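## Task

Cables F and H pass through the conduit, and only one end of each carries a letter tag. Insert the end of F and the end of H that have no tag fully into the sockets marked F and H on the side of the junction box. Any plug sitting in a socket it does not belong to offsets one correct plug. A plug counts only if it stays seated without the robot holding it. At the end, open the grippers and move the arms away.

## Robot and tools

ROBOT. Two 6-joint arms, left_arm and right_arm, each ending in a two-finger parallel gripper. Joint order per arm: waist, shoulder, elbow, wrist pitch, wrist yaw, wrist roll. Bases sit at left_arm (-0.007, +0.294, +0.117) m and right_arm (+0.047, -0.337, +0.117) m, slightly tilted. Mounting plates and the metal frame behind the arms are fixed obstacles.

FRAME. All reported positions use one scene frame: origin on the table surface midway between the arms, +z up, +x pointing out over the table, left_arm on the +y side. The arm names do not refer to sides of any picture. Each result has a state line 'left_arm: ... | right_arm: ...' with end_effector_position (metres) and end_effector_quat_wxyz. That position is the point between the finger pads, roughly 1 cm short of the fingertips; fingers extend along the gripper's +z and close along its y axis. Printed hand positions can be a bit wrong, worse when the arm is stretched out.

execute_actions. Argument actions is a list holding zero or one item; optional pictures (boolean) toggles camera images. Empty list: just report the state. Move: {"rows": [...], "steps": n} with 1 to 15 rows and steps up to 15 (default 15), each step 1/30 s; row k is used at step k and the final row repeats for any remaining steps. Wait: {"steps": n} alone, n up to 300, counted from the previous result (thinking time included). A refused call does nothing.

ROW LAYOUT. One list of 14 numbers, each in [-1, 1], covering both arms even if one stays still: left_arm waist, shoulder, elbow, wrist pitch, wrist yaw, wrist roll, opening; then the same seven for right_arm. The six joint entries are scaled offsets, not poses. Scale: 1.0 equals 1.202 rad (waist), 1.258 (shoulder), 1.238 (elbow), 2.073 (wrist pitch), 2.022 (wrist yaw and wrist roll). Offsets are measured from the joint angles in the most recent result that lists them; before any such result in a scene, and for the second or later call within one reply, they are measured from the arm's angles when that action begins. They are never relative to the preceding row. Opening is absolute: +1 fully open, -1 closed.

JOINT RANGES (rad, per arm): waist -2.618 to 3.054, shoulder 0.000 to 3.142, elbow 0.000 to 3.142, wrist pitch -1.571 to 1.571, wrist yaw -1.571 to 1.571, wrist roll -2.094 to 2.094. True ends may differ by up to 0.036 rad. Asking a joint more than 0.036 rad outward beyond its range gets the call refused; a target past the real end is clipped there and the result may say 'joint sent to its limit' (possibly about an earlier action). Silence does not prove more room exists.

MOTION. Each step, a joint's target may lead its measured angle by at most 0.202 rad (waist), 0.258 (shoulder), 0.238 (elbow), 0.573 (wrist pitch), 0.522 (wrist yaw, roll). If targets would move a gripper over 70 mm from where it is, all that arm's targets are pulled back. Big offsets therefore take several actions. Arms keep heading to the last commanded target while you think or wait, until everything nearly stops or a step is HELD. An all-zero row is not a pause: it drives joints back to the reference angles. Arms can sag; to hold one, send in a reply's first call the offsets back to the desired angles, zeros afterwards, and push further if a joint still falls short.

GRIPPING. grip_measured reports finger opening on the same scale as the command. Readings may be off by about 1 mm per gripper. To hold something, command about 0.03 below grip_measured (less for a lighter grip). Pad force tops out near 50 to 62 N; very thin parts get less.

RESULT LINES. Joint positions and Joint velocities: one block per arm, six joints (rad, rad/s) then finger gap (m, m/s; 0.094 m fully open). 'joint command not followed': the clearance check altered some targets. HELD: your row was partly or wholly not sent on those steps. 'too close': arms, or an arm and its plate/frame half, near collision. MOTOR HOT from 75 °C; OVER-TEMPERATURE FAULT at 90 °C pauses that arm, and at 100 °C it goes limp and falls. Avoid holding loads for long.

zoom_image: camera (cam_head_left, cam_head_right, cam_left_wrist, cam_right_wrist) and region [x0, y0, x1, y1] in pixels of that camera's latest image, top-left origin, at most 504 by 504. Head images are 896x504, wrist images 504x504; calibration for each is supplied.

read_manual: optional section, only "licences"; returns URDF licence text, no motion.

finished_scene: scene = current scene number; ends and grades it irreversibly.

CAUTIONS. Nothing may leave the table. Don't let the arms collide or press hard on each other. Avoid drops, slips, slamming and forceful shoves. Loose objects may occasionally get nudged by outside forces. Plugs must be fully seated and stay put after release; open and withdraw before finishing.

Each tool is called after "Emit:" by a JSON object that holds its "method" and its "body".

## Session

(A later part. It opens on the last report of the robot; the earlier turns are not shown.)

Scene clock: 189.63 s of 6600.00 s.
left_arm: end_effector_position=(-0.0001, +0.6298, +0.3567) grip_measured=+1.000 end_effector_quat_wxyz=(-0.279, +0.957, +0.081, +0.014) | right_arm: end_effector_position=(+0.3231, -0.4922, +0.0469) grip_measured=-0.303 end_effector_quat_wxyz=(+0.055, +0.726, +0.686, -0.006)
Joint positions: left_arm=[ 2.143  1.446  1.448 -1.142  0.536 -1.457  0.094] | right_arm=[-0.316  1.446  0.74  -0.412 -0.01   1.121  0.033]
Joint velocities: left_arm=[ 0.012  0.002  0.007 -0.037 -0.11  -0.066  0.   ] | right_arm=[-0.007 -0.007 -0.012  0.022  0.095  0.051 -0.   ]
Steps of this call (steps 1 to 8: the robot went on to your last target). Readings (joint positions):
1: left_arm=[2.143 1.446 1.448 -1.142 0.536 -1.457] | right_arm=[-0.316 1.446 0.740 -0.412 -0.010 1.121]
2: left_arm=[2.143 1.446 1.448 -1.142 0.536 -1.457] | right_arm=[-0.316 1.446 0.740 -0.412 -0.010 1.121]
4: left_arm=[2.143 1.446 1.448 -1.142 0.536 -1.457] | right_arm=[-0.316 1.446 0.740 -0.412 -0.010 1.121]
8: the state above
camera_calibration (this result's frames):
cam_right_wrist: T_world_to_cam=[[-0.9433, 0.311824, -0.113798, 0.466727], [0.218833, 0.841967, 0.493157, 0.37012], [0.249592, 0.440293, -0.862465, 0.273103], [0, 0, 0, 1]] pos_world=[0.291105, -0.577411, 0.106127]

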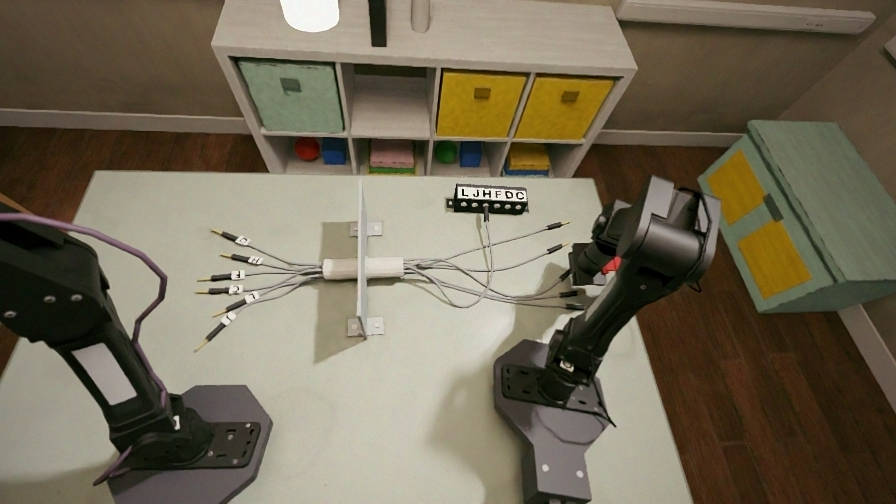

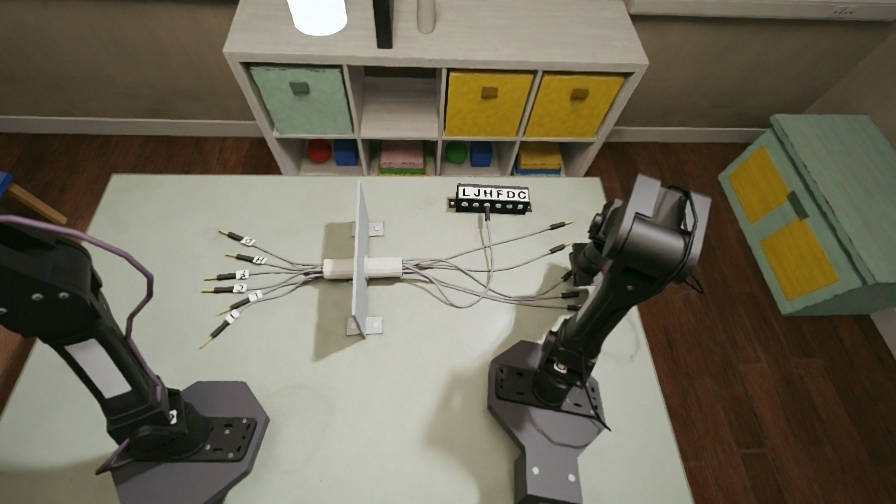

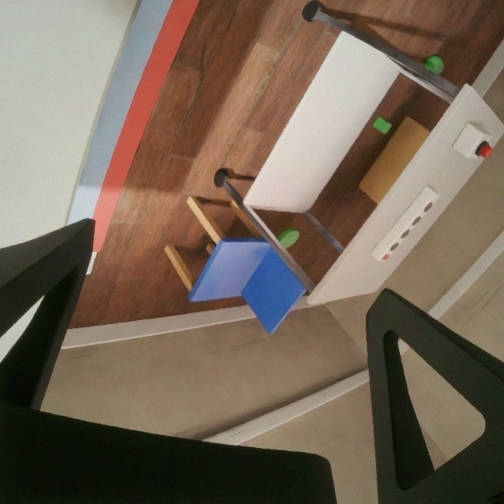

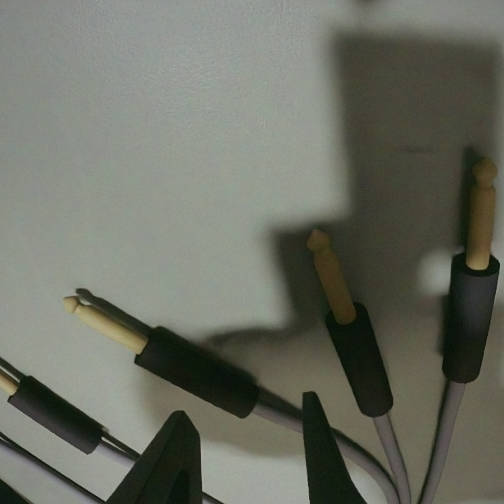

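Emit:
{"method": "execute_actions", "body": {"actions": [{"rows":[[0,0,0,0,0,0,1,-0.03,0.01,-0.03,0.02,0,0.05,-0.3],[0,0,0,0,0,0,1,-0.032,0.012,-0.06,0.045,0,0.08,-0.3],[0,0,0,0,0,0,1,-0.032,0.014,-0.085,0.065,0,0.1,-0.3]],"steps":15}]}}

Scene clock: 192.70 s of 6600.00 s.
left_arm: end_effector_position=(-0.0001, +0.6298, +0.3567) grip_measured=+1.000 end_effector_quat_wxyz=(-0.279, +0.957, +0.081, +0.014) | right_arm: end_effector_position=(+0.3050, -0.4918, +0.0303) grip_measured=-0.303 end_effector_quat_wxyz=(+0.060, +0.793, +0.606, -0.003)
Joint positions: left_arm=[ 2.143  1.446  1.448 -1.142  0.536 -1.457  0.094] | right_arm=[-0.342  1.454  0.645 -0.301 -0.012  1.307  0.033]
Joint velocities: left_arm=[-0.012  0.007 -0.022  0.037  0.081 -0.022  0.   ] | right_arm=[-0.002  0.002 -0.032 -0.007 -0.007 -0.007 -0.001]
Steps of this call (steps 1 to 15: the robot went on to your last target; steps 16 to 77: nothing new was sent; steps 78 to 92: all 15 steps of this action). Readings (joint positions):
78: left_arm=[2.143 1.446 1.448 -1.142 0.536 -1.457] | right_arm=[-0.318 1.446 0.737 -0.407 -0.011 1.134]
79: left_arm=[2.143 1.446 1.448 -1.142 0.536 -1.457] | right_arm=[-0.324 1.446 0.728 -0.389 -0.012 1.158]
81: left_arm=[2.143 1.446 1.448 -1.142 0.536 -1.457] | right_arm=[-0.336 1.446 0.689 -0.341 -0.012 1.212]
85: left_arm=[2.143 1.446 1.448 -1.142 0.536 -1.457] | right_arm=[-0.342 1.451 0.646 -0.324 -0.012 1.274]
92: the state above
camera_calibration (this result's frames):
cam_right_wrist: T_world_to_cam=[[-0.85614, 0.499408, -0.132729, 0.51387], [0.376554, 0.778844, 0.501607, 0.302517], [0.353881, 0.379467, -0.854853, 0.201211], [0, 0, 0, 1]] pos_world=[0.254826, -0.568597, 0.0884662]

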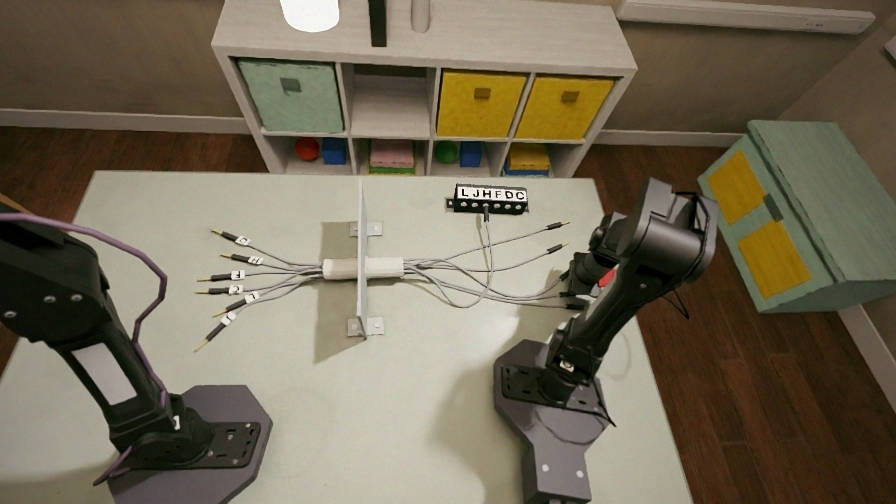

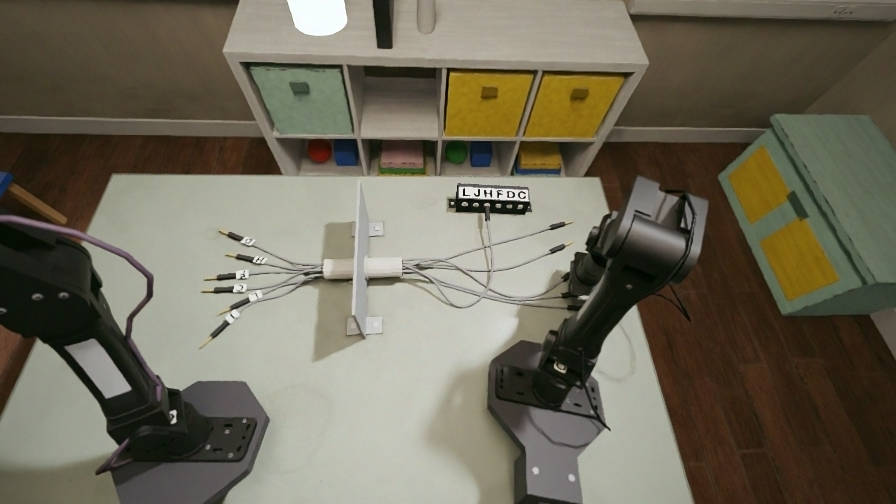

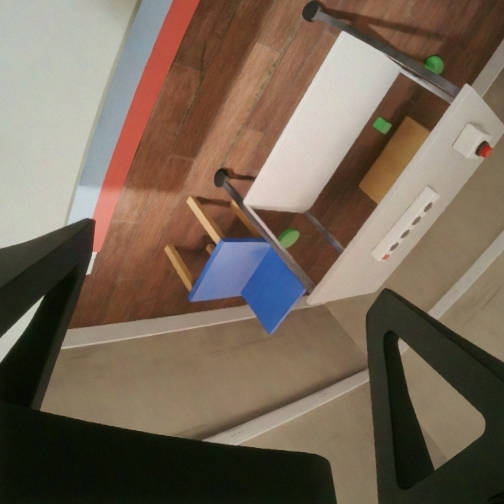

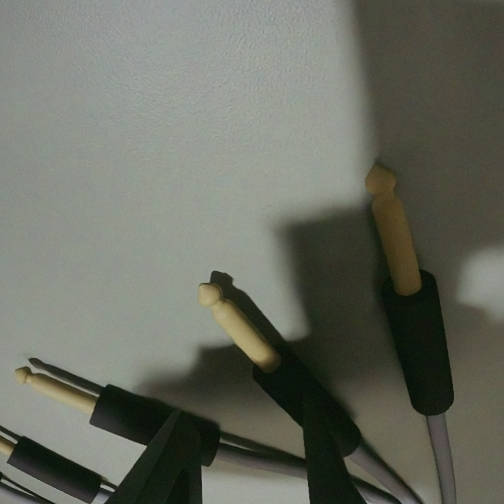

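Emit:
{"method": "execute_actions", "body": {"actions": [{"rows":[[0,0,0,0,0,0,1,0,0,-0.01,0.008,0,-0.1,-0.3],[0,0,0,0,0,0,1,0,0,-0.015,0.012,0,-0.23,-0.3]],"steps":15}]}}

Scene clock: 194.20 s of 6600.00 s.
left_arm: end_effector_position=(-0.0001, +0.6298, +0.3567) grip_measured=+1.000 end_effector_quat_wxyz=(-0.279, +0.957, +0.081, +0.014) | right_arm: end_effector_position=(+0.3077, -0.4932, +0.0307) grip_measured=-0.303 end_effector_quat_wxyz=(+0.064, +0.643, +0.763, -0.015)
Joint positions: left_arm=[ 2.143  1.446  1.448 -1.142  0.536 -1.457  0.094] | right_arm=[-0.342  1.454  0.645 -0.289 -0.013  0.87   0.033]
Joint velocities: left_arm=[-0.027 -0.007 -0.017 -0.095 -0.037 -0.022  0.   ] | right_arm=[ 0.007  0.007  0.007 -0.051 -0.037 -0.198  0.   ]
Steps of this call (steps 1 to 15: the robot went on to your last target; steps 16 to 30: nothing new was sent; steps 31 to 45: all 15 steps of this action). Readings (joint positions):
31: left_arm=[2.143 1.446 1.448 -1.142 0.536 -1.457] | right_arm=[-0.342 1.454 0.645 -0.301 -0.013 1.287]
32: left_arm=[2.143 1.446 1.448 -1.142 0.536 -1.457] | right_arm=[-0.342 1.454 0.645 -0.301 -0.013 1.216]
34: left_arm=[2.143 1.446 1.448 -1.142 0.536 -1.457] | right_arm=[-0.342 1.454 0.645 -0.296 -0.013 1.084]
38: left_arm=[2.143 1.446 1.448 -1.142 0.536 -1.457] | right_arm=[-0.342 1.454 0.645 -0.291 -0.013 0.945]
45: the state above
camera_calibration (this result's frames):
cam_right_wrist: T_world_to_cam=[[-0.989777, 0.0882586, -0.112033, 0.354607], [0.0266124, 0.886019, 0.462884, 0.464137], [0.140117, 0.455171, -0.87931, 0.304939], [0, 0, 0, 1]] pos_world=[0.295903, -0.58133, 0.0930226]

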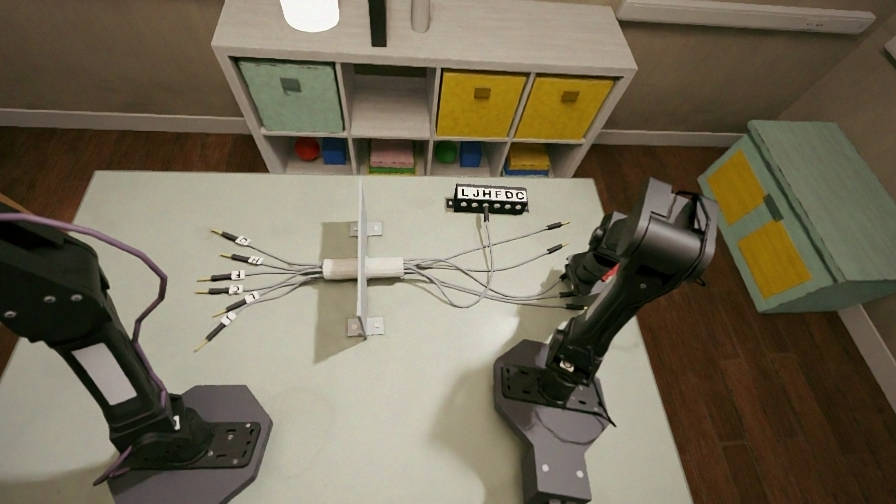

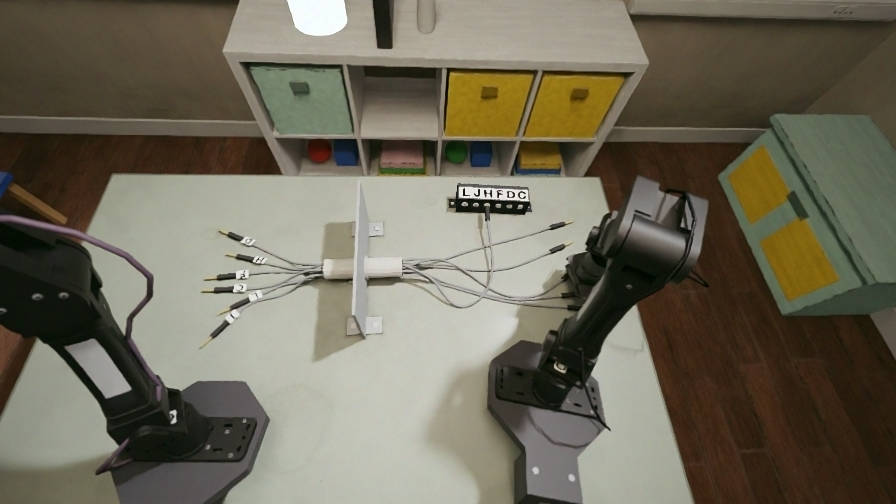

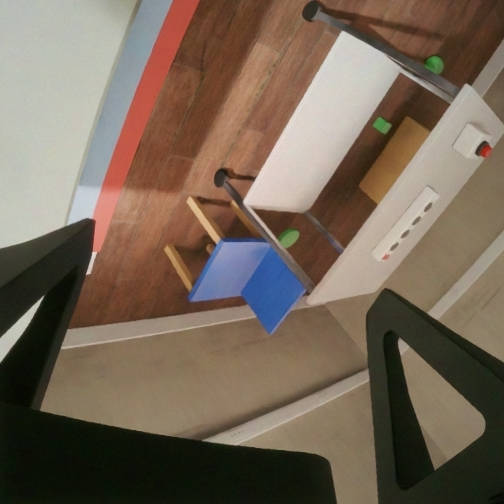

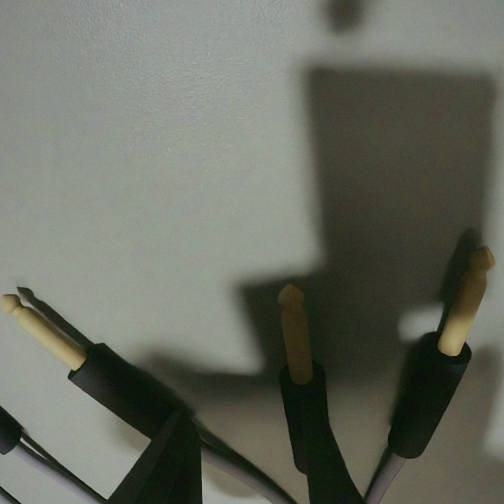

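Emit:
{"method": "execute_actions", "body": {"actions": [{"rows":[[0,0,0,0,0,0,1,-0.025,-0.055,-0.03,0.01,0,0,-0.45]],"steps":15}]}}

Scene clock: 195.37 s of 6600.00 s.
left_arm: end_effector_position=(-0.0001, +0.6298, +0.3567) grip_measured=+1.000 end_effector_quat_wxyz=(-0.279, +0.957, +0.081, +0.014) | right_arm: end_effector_position=(+0.3063, -0.4974, +0.0375) grip_measured=-0.447 end_effector_quat_wxyz=(+0.079, +0.644, +0.761, -0.015)
Joint positions: left_arm=[ 2.143  1.446  1.448 -1.142  0.536 -1.457  0.094] | right_arm=[-0.358  1.413  0.625 -0.281 -0.015  0.861  0.026]
Joint velocities: left_arm=[ 0.017 -0.007 -0.007 -0.037  0.037  0.007  0.   ] | right_arm=[-0.002 -0.007  0.022 -0.007  0.037  0.037 -0.001]
Steps of this call (steps 1 to 20: the robot went on to your last target; steps 21 to 35: all 15 steps of this action). Readings (joint positions):
21: left_arm=[2.143 1.446 1.448 -1.142 0.536 -1.457] | right_arm=[-0.343 1.450 0.642 -0.286 -0.014 0.852]
22: left_arm=[2.143 1.446 1.448 -1.142 0.536 -1.457] | right_arm=[-0.347 1.440 0.635 -0.284 -0.015 0.854]
24: left_arm=[2.143 1.446 1.448 -1.142 0.536 -1.457] | right_arm=[-0.355 1.421 0.626 -0.284 -0.015 0.857]
28: left_arm=[2.143 1.446 1.448 -1.142 0.536 -1.457] | right_arm=[-0.358 1.413 0.625 -0.281 -0.015 0.860]
35: the state above
camera_calibration (this result's frames):
cam_right_wrist: T_world_to_cam=[[-0.9866, 0.0895387, -0.136392, 0.354979], [0.0196004, 0.894949, 0.445737, 0.471957], [0.161974, 0.437091, -0.884712, 0.297601], [0, 0, 0, 1]] pos_world=[0.292768, -0.584241, 0.101339]

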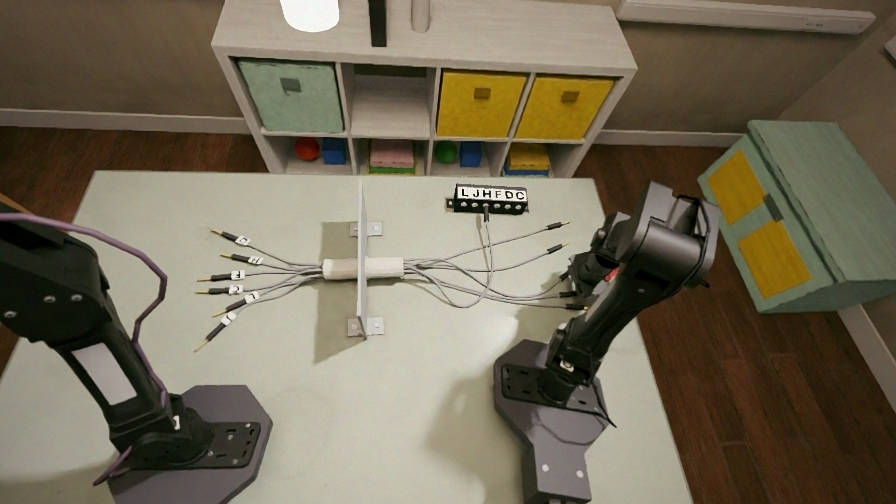

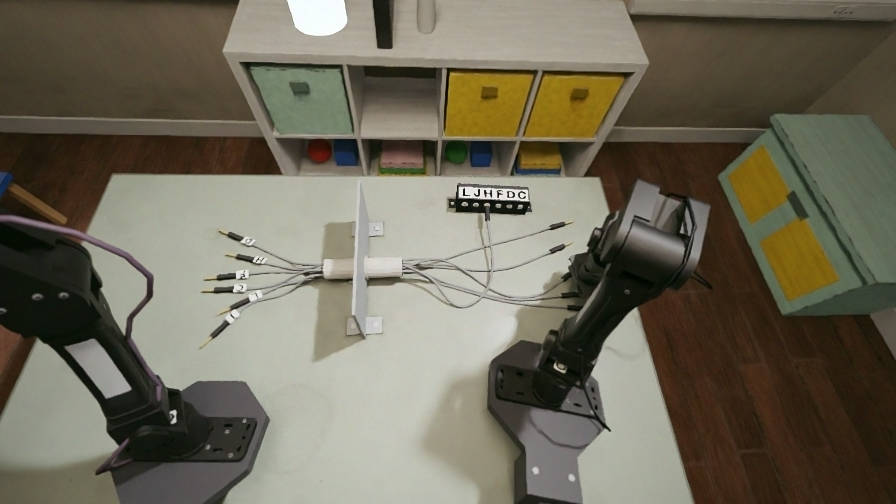

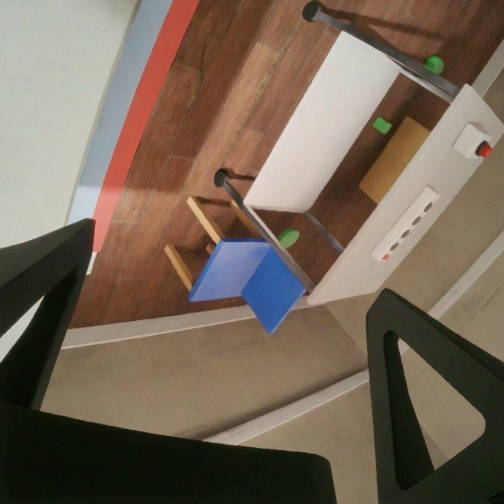

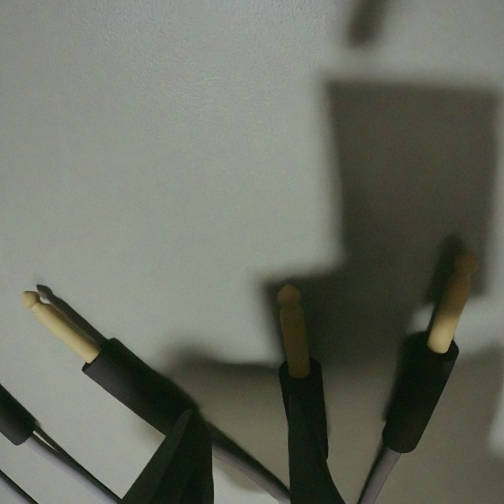

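Emit:
{"method": "execute_actions", "body": {"actions": [{"rows":[[0,0,0,0,0,0,1,-0.022,0,-0.045,0,0,0,-0.45]],"steps":15}]}}

Scene clock: 197.97 s of 6600.00 s.
left_arm: end_effector_position=(-0.0001, +0.6298, +0.3567) grip_measured=+1.000 end_effector_quat_wxyz=(-0.279, +0.957, +0.081, +0.014) | right_arm: end_effector_position=(+0.2882, -0.4910, +0.0299) grip_measured=-0.447 end_effector_quat_wxyz=(+0.060, +0.649, +0.758, -0.020)
Joint positions: left_arm=[ 2.143  1.446  1.448 -1.142  0.536 -1.457  0.094] | right_arm=[-0.37   1.413  0.582 -0.279 -0.015  0.862  0.026]
Joint velocities: left_arm=[ 0.017 -0.002  0.007  0.037  0.022  0.066  0.   ] | right_arm=[-0.002 -0.007  0.012 -0.051 -0.022  0.022 -0.001]
Steps of this call (steps 1 to 15: the robot went on to your last target; steps 16 to 63: nothing new was sent; steps 64 to 78: all 15 steps of this action). Readings (joint positions):
64: left_arm=[2.143 1.446 1.448 -1.142 0.536 -1.457] | right_arm=[-0.359 1.413 0.621 -0.277 -0.015 0.862]
65: left_arm=[2.143 1.446 1.448 -1.142 0.536 -1.457] | right_arm=[-0.362 1.413 0.613 -0.274 -0.015 0.862]
67: left_arm=[2.143 1.446 1.448 -1.142 0.536 -1.457] | right_arm=[-0.368 1.413 0.595 -0.274 -0.015 0.862]
71: left_arm=[2.143 1.446 1.448 -1.142 0.536 -1.457] | right_arm=[-0.370 1.413 0.582 -0.279 -0.015 0.862]
78: the state above
camera_calibration (this result's frames):
cam_right_wrist: T_world_to_cam=[[-0.989436, 0.105848, -0.0990577, 0.343237], [0.0486452, 0.886094, 0.460946, 0.456804], [0.136565, 0.451258, -0.881882, 0.305111], [0, 0, 0, 1]] pos_world=[0.275722, -0.578786, 0.09251]

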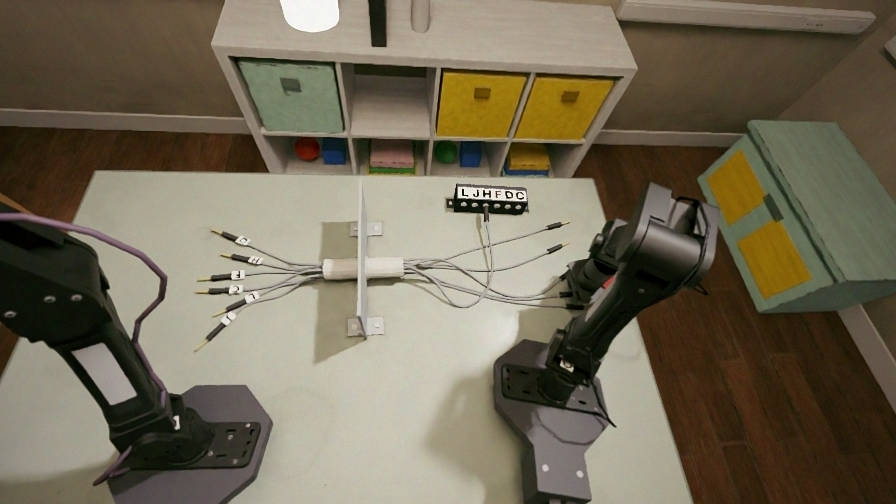

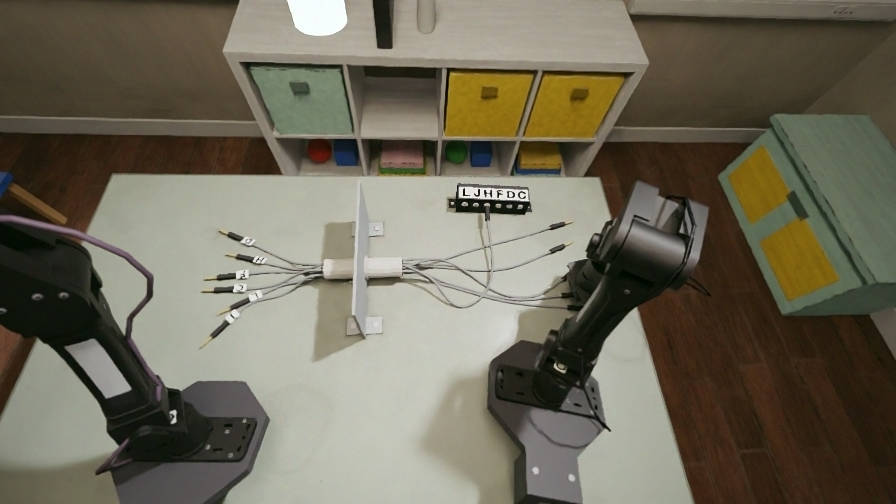

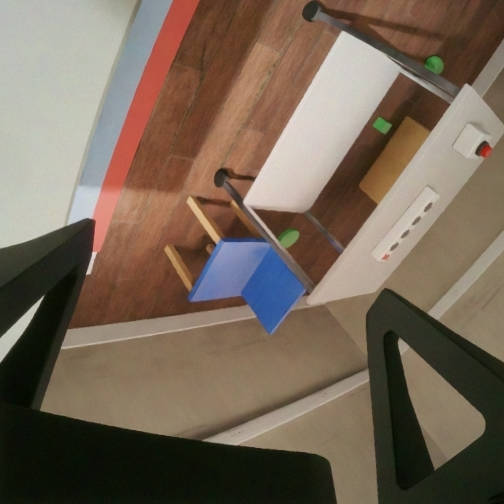

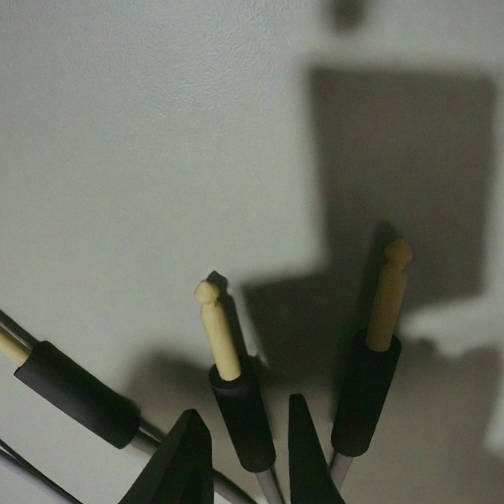

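Emit:
{"method": "execute_actions", "body": {"actions": [{"rows":[[0,0,0,0,0,0,1,-0.02,0.02,0,0.015,0,0,-0.45],[0,0,0,0,0,0,1,-0.02,0.038,0,0.025,0,0,-0.45]],"steps":15}]}}

Scene clock: 199.27 s of 6600.00 s.
left_arm: end_effector_position=(-0.0001, +0.6298, +0.3567) grip_measured=+1.000 end_effector_quat_wxyz=(-0.279, +0.957, +0.081, +0.014) | right_arm: end_effector_position=(+0.2882, -0.4948, +0.0227) grip_measured=-0.447 end_effector_quat_wxyz=(+0.060, +0.652, +0.755, -0.022)
Joint positions: left_arm=[ 2.143  1.446  1.448 -1.142  0.536 -1.457  0.094] | right_arm=[-0.379  1.45   0.582 -0.242 -0.016  0.862  0.026]
Joint velocities: left_arm=[-0.002  0.002 -0.002 -0.022 -0.051 -0.007  0.   ] | right_arm=[-0.012 -0.012  0.012  0.051 -0.066 -0.022 -0.   ]
Steps of this call (steps 1 to 15: the robot went on to your last target; steps 16 to 24: nothing new was sent; steps 25 to 39: all 15 steps of this action). Readings (joint positions):
25: left_arm=[2.143 1.446 1.448 -1.142 0.536 -1.457] | right_arm=[-0.370 1.413 0.582 -0.278 -0.016 0.862]
26: left_arm=[2.143 1.446 1.448 -1.142 0.536 -1.457] | right_arm=[-0.373 1.417 0.582 -0.272 -0.016 0.862]
28: left_arm=[2.143 1.446 1.448 -1.142 0.536 -1.457] | right_arm=[-0.377 1.435 0.582 -0.256 -0.016 0.862]
32: left_arm=[2.143 1.446 1.448 -1.142 0.536 -1.457] | right_arm=[-0.379 1.450 0.582 -0.250 -0.016 0.862]
39: the state above
camera_calibration (this result's frames):
cam_right_wrist: T_world_to_cam=[[-0.98856, 0.113981, -0.0987757, 0.346699], [0.0564672, 0.886965, 0.458372, 0.461738], [0.139856, 0.447551, -0.883255, 0.297755], [0, 0, 0, 1]] pos_world=[0.275017, -0.582323, 0.0855917]

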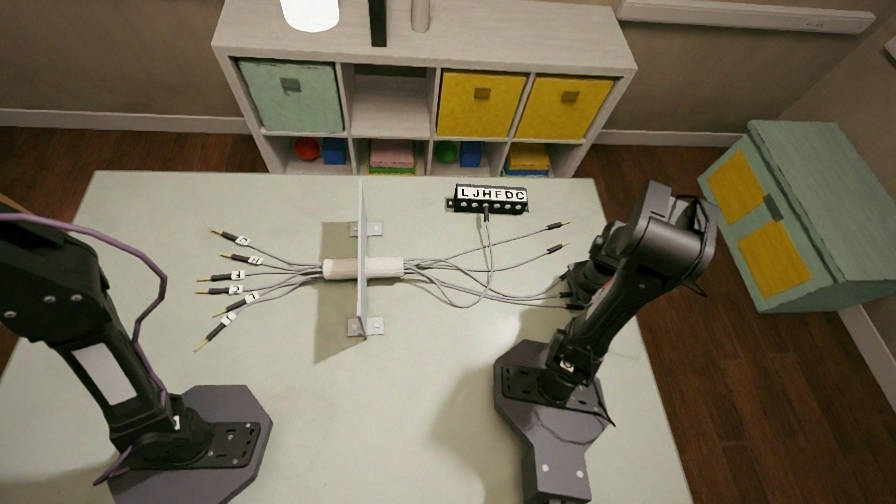

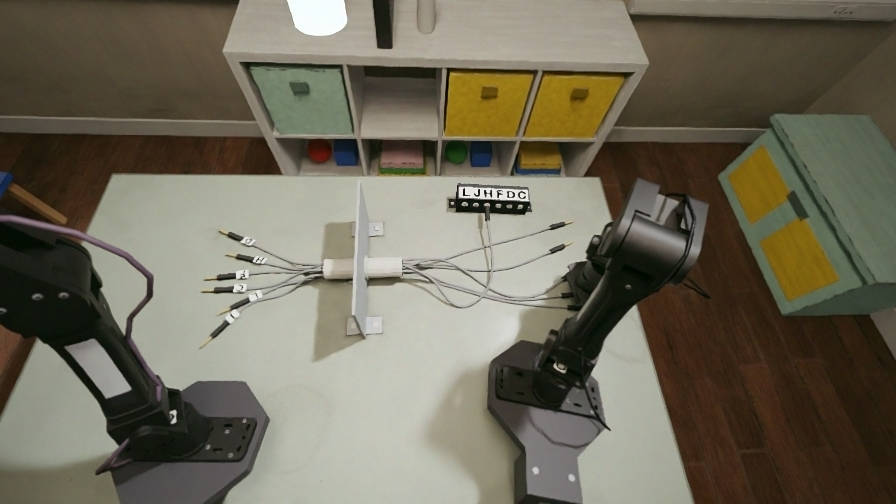

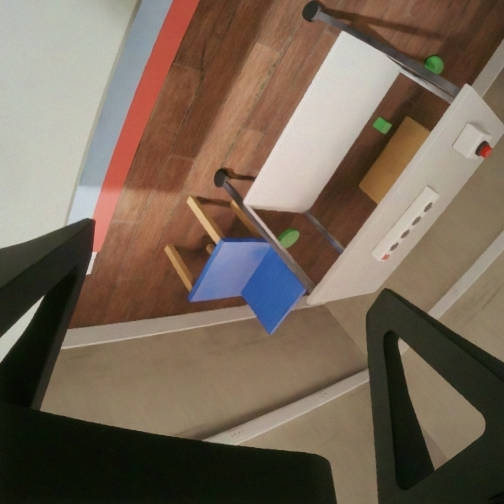

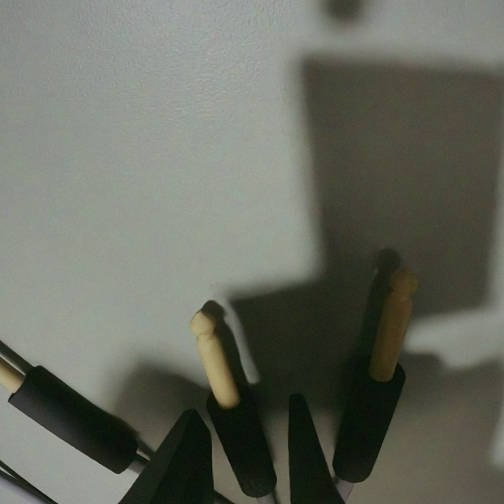

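Lower a tad, close, then lift and pull.

Emit:
{"method": "execute_actions", "body": {"actions": [{"rows":[[0,0,0,0,0,0,1,0,0.014,0,0.004,0,0,-0.45],[0,0,0,0,0,0,1,0,0.014,0,0.004,0,0,-0.45],[0,0,0,0,0,0,1,0,0.014,0,0.004,0,0,-0.45],[0,0,0,0,0,0,1,0,0.014,0,0.004,0,0,-0.8],[0,0,0,0,0,0,1,0,0.014,0,0.004,0,0,-0.8],[0,0,0,0,0,0,1,0,0.014,0,0.004,0,0,-0.8],[0,0,0,0,0,0,1,0,0.014,0,0.004,0,0,-0.8],[0,0,0,0,0,0,1,0,0.014,0,0.004,0,0,-0.8],[0,0,0,0,0,0,1,0,-0.07,0,0,0,0,-0.8],[0,0,0,0,0,0,1,0,-0.07,0,0,0,0,-0.8],[0,0,0,0,0,0,1,-0.04,-0.07,0,0,0,0,-0.8],[0,0,0,0,0,0,1,-0.08,-0.07,0,0,0,0,-0.8],[0,0,0,0,0,0,1,-0.12,-0.07,0,0,0,0,-0.8]],"steps":15}], "pictures": false}}

Emit:
{"method": "execute_actions", "body": {"actions": [{"steps":8}]}}

Emit:
{"method": "zoom_image", "body": {"camera": "cam_head_left", "region": [160,200,420,370]}}

Scene clock: 200.87 s of 6600.00 s.
left_arm: end_effector_position=(-0.0001, +0.6298, +0.3567) grip_measured=+1.000 end_effector_quat_wxyz=(-0.279, +0.957, +0.081, +0.014) | right_arm: end_effector_position=(+0.2810, -0.5249, +0.0399) grip_measured=-0.776 end_effector_quat_wxyz=(+0.094, +0.685, +0.722, -0.032)
Joint positions: left_arm=[ 2.143  1.446  1.448 -1.142  0.536 -1.457  0.094] | right_arm=[-0.486  1.388  0.582 -0.245 -0.03   0.862  0.011]
Joint velocities: left_arm=[-0.012 -0.012 -0.007 -0.007  0.022  0.007  0.   ] | right_arm=[-0.706 -0.007  0.017 -0.007  0.11  -0.022 -0.001]
Steps of this call (steps 1 to 15: the robot went on to your last target; steps 16 to 33: nothing new was sent; steps 34 to 48: all 15 steps of this action). Readings (joint positions):
34: left_arm=[2.143 1.446 1.448 -1.142 0.536 -1.457] | right_arm=[-0.379 1.450 0.582 -0.240 -0.016 0.862]
35: left_arm=[2.143 1.446 1.448 -1.142 0.536 -1.457] | right_arm=[-0.379 1.450 0.582 -0.240 -0.016 0.862]
37: left_arm=[2.143 1.446 1.448 -1.142 0.536 -1.457] | right_arm=[-0.379 1.450 0.582 -0.240 -0.016 0.862]
41: left_arm=[2.143 1.446 1.448 -1.142 0.536 -1.457] | right_arm=[-0.379 1.450 0.582 -0.240 -0.017 0.862]
48: the state above

Scene clock: 201.13 s of 6600.00 s.
left_arm: end_effector_position=(-0.0001, +0.6298, +0.3567) grip_measured=+1.000 end_effector_quat_wxyz=(-0.279, +0.957, +0.081, +0.014) | right_arm: end_effector_position=(+0.2750, -0.5325, +0.0410) grip_measured=-0.776 end_effector_quat_wxyz=(+0.096, +0.694, +0.712, -0.041)
Joint positions: left_arm=[ 2.143  1.446  1.448 -1.142  0.536 -1.457  0.094] | right_arm=[-0.514  1.388  0.582 -0.245 -0.024  0.862  0.011]
Joint velocities: left_arm=[-0.007 -0.002  0.037  0.022 -0.066 -0.037  0.   ] | right_arm=[-0.012 -0.027  0.002  0.022 -0.022  0.022  0.001]
Steps of this call (steps 1 to 8: the robot went on to your last target). Readings (joint positions):
1: left_arm=[2.143 1.446 1.448 -1.142 0.536 -1.457] | right_arm=[-0.504 1.388 0.582 -0.245 -0.027 0.862]
2: left_arm=[2.143 1.446 1.448 -1.142 0.536 -1.457] | right_arm=[-0.513 1.388 0.582 -0.245 -0.025 0.862]
4: left_arm=[2.143 1.446 1.448 -1.142 0.536 -1.457] | right_arm=[-0.514 1.388 0.582 -0.245 -0.024 0.862]
8: the state above
camera_calibration (this result's frames):
cam_right_wrist: T_world_to_cam=[[-0.964019, 0.222278, -0.145809, 0.392581], [0.148726, 0.905592, 0.39722, 0.474572], [0.220337, 0.361242, -0.906066, 0.265501], [0, 0, 0, 1]] pos_world=[0.249374, -0.612941, 0.109293]

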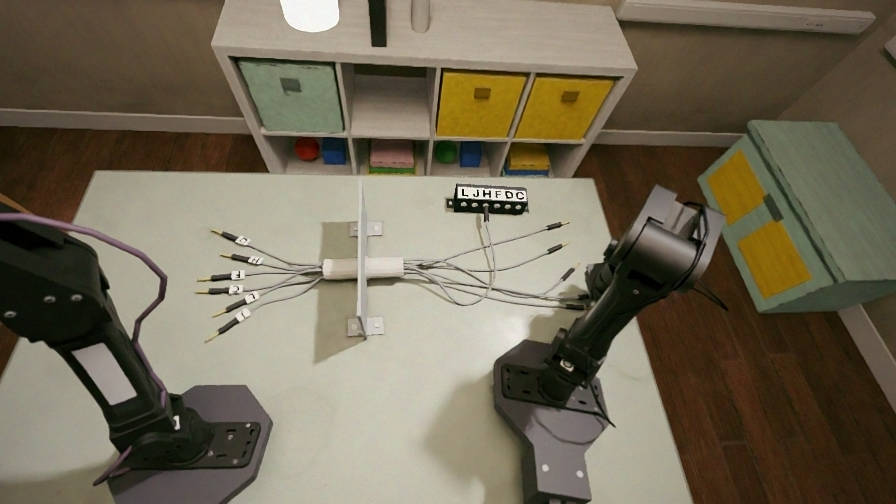

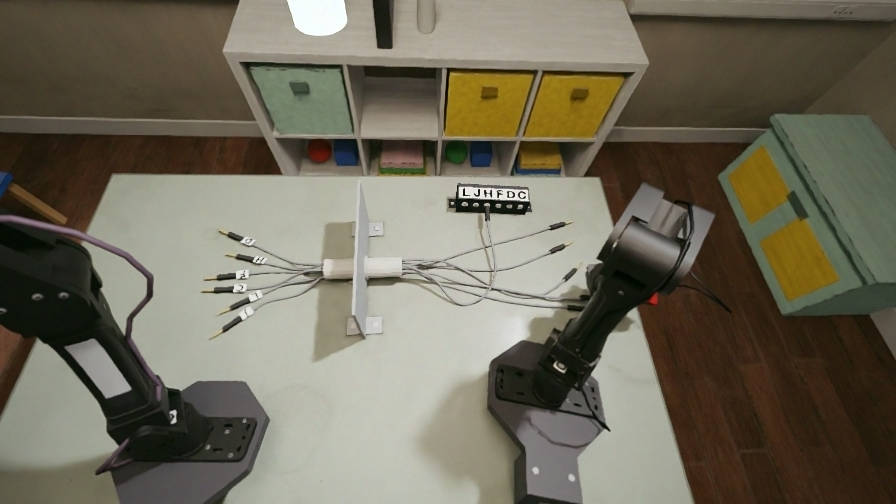

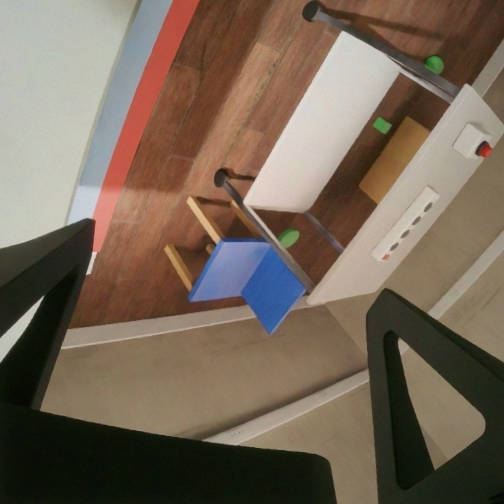

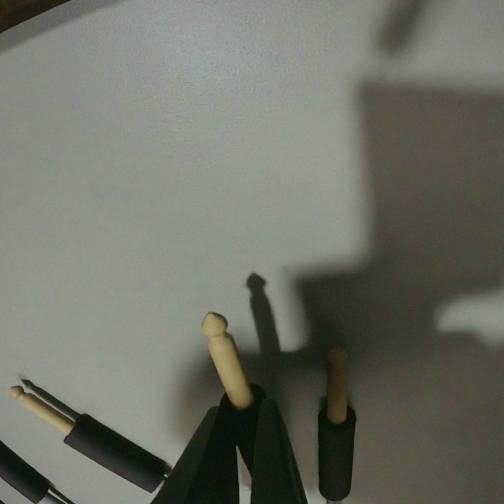

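Region (160, 200, 420, 370) of cam_head_left's 896x504 image, scaled by 1.938, with more detail than that image has; it fills the top 330 rows of this view, and the rest is white.

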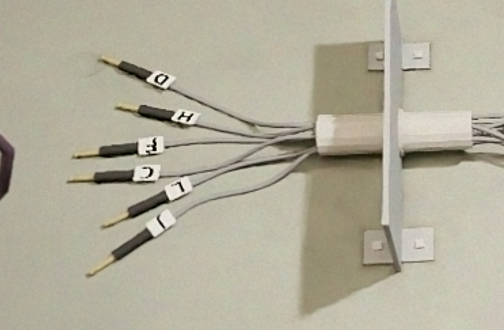

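Emit:
{"method": "execute_actions", "body": {"actions": [{"rows":[[0,0,0,0,0,0,1,0.11,0,0,0,0,0,-0.8],[0,0,0,0,0,0,1,0.11,0,0,0,0,0,-0.8],[0,0,0,0,0,0,1,0.11,0.02,0,0,0,0,-0.8],[0,0,0,0,0,0,1,0.11,0.045,0,0,0,0,-0.8],[0,0,0,0,0,0,1,0.11,0.045,0,0,0,0,-0.8],[0,0,0,0,0,0,1,0.11,0.045,0,0,0,0,-0.8],[0,0,0,0,0,0,1,0.11,0.045,0,0,0,0,-0.45],[0,0,0,0,0,0,1,0.11,0.045,0,0,0,0,-0.45],[0,0,0,0,0,0,1,0.11,0.045,0,0,0,0,-0.45],[0,0,0,0,0,0,1,0.11,0.045,0,0,0,0,-0.45],[0,0,0,0,0,0,1,0.11,-0.1,0,0,0,0,-0.45]],"steps":15}], "pictures": false}}

Emit:
{"method": "execute_actions", "body": {"actions": [{"steps":8}]}}

Emit:
{"method": "zoom_image", "body": {"camera": "cam_head_left", "region": [390,180,650,340]}}

Scene clock: 203.20 s of 6600.00 s.
left_arm: end_effector_position=(-0.0001, +0.6298, +0.3567) grip_measured=+1.000 end_effector_quat_wxyz=(-0.279, +0.957, +0.081, +0.014) | right_arm: end_effector_position=(+0.3120, -0.5069, +0.0607) grip_measured=-0.453 end_effector_quat_wxyz=(+0.136, +0.647, +0.750, -0.007)
Joint positions: left_arm=[ 2.143  1.446  1.448 -1.142  0.536 -1.457  0.094] | right_arm=[-0.386  1.289  0.578 -0.244 -0.026  0.862  0.026]
Joint velocities: left_arm=[ 0.002 -0.007 -0.002  0.022  0.022 -0.022  0.   ] | right_arm=[ 0.002 -0.545 -0.002  0.198 -0.051  0.007  0.   ]
Steps of this call (steps 1 to 30: the robot went on to your last target; steps 31 to 47: nothing new was sent; steps 48 to 62: all 15 steps of this action). Readings (joint positions):
48: left_arm=[2.143 1.446 1.448 -1.142 0.536 -1.457] | right_arm=[-0.501 1.388 0.582 -0.245 -0.017 0.862]
49: left_arm=[2.143 1.446 1.448 -1.142 0.536 -1.457] | right_arm=[-0.468 1.388 0.582 -0.245 -0.012 0.862]
51: left_arm=[2.143 1.446 1.448 -1.142 0.536 -1.457] | right_arm=[-0.406 1.392 0.582 -0.245 -0.020 0.862]
55: left_arm=[2.143 1.446 1.448 -1.142 0.536 -1.457] | right_arm=[-0.386 1.432 0.582 -0.241 -0.026 0.862]
62: the state above

Scene clock: 203.47 s of 6600.00 s.
left_arm: end_effector_position=(-0.0001, +0.6298, +0.3567) grip_measured=+1.000 end_effector_quat_wxyz=(-0.279, +0.957, +0.081, +0.014) | right_arm: end_effector_position=(+0.3151, -0.5085, +0.0650) grip_measured=-0.453 end_effector_quat_wxyz=(+0.145, +0.645, +0.750, -0.006)
Joint positions: left_arm=[ 2.143  1.446  1.448 -1.142  0.536 -1.457  0.094] | right_arm=[-0.386  1.274  0.578 -0.24  -0.026  0.862  0.026]
Joint velocities: left_arm=[-0.007 -0.007  0.017  0.007  0.022  0.007  0.   ] | right_arm=[ 0.022  0.007  0.007 -0.066  0.022 -0.022  0.001]
Steps of this call (steps 1 to 8: the robot went on to your last target). Readings (joint positions):
1: left_arm=[2.143 1.446 1.448 -1.142 0.536 -1.457] | right_arm=[-0.386 1.277 0.578 -0.240 -0.026 0.862]
2: left_arm=[2.143 1.446 1.448 -1.142 0.536 -1.457] | right_arm=[-0.386 1.274 0.578 -0.238 -0.026 0.862]
4: left_arm=[2.143 1.446 1.448 -1.142 0.536 -1.457] | right_arm=[-0.386 1.274 0.578 -0.240 -0.026 0.862]
8: the state above
camera_calibration (this result's frames):
cam_right_wrist: T_world_to_cam=[[-0.962854, 0.0895167, -0.254751, 0.368554], [-0.0151783, 0.924015, 0.382056, 0.499355], [0.269594, 0.371731, -0.888333, 0.258373], [0, 0, 0, 1]] pos_world=[0.292787, -0.590448, 0.13263]

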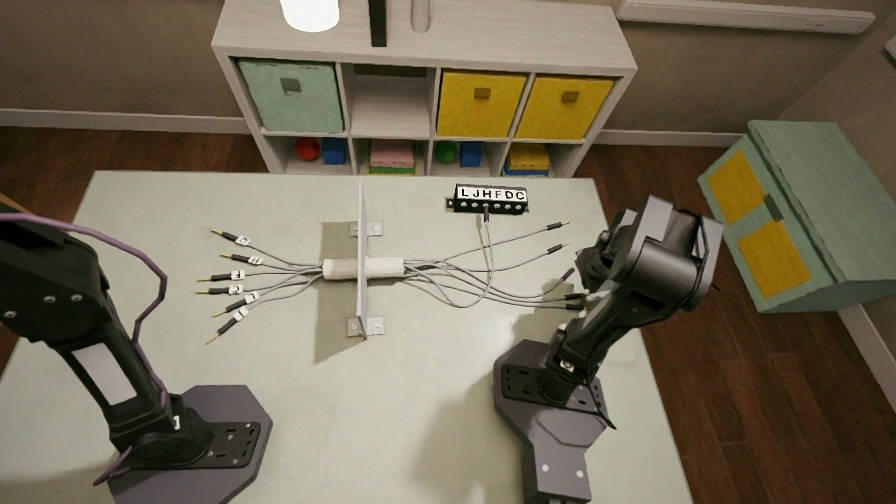

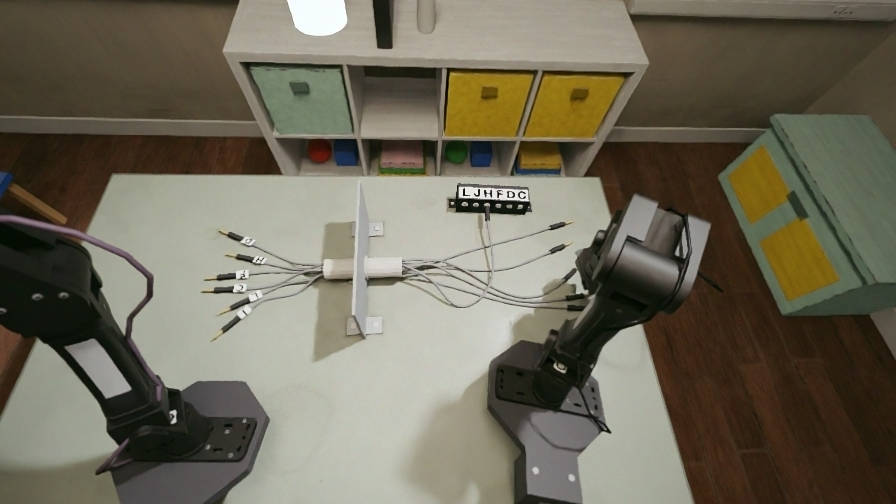

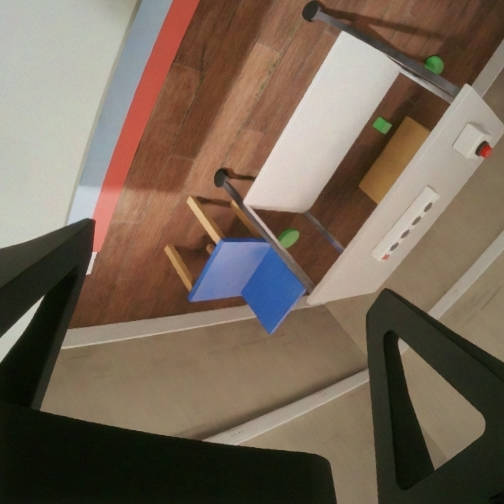

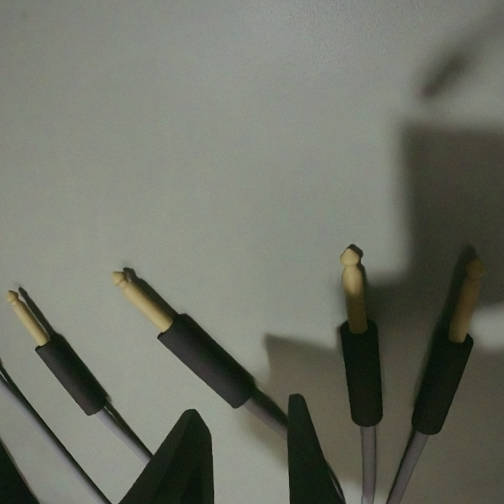

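Region (390, 180, 650, 340) of cam_head_left's 896x504 image, scaled by 1.938, with more detail than that image has; it fills the top 310 rows of this view, and the rest is white.

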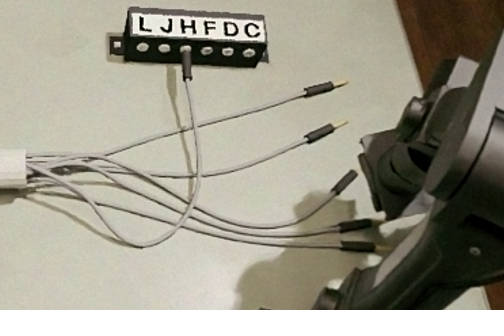

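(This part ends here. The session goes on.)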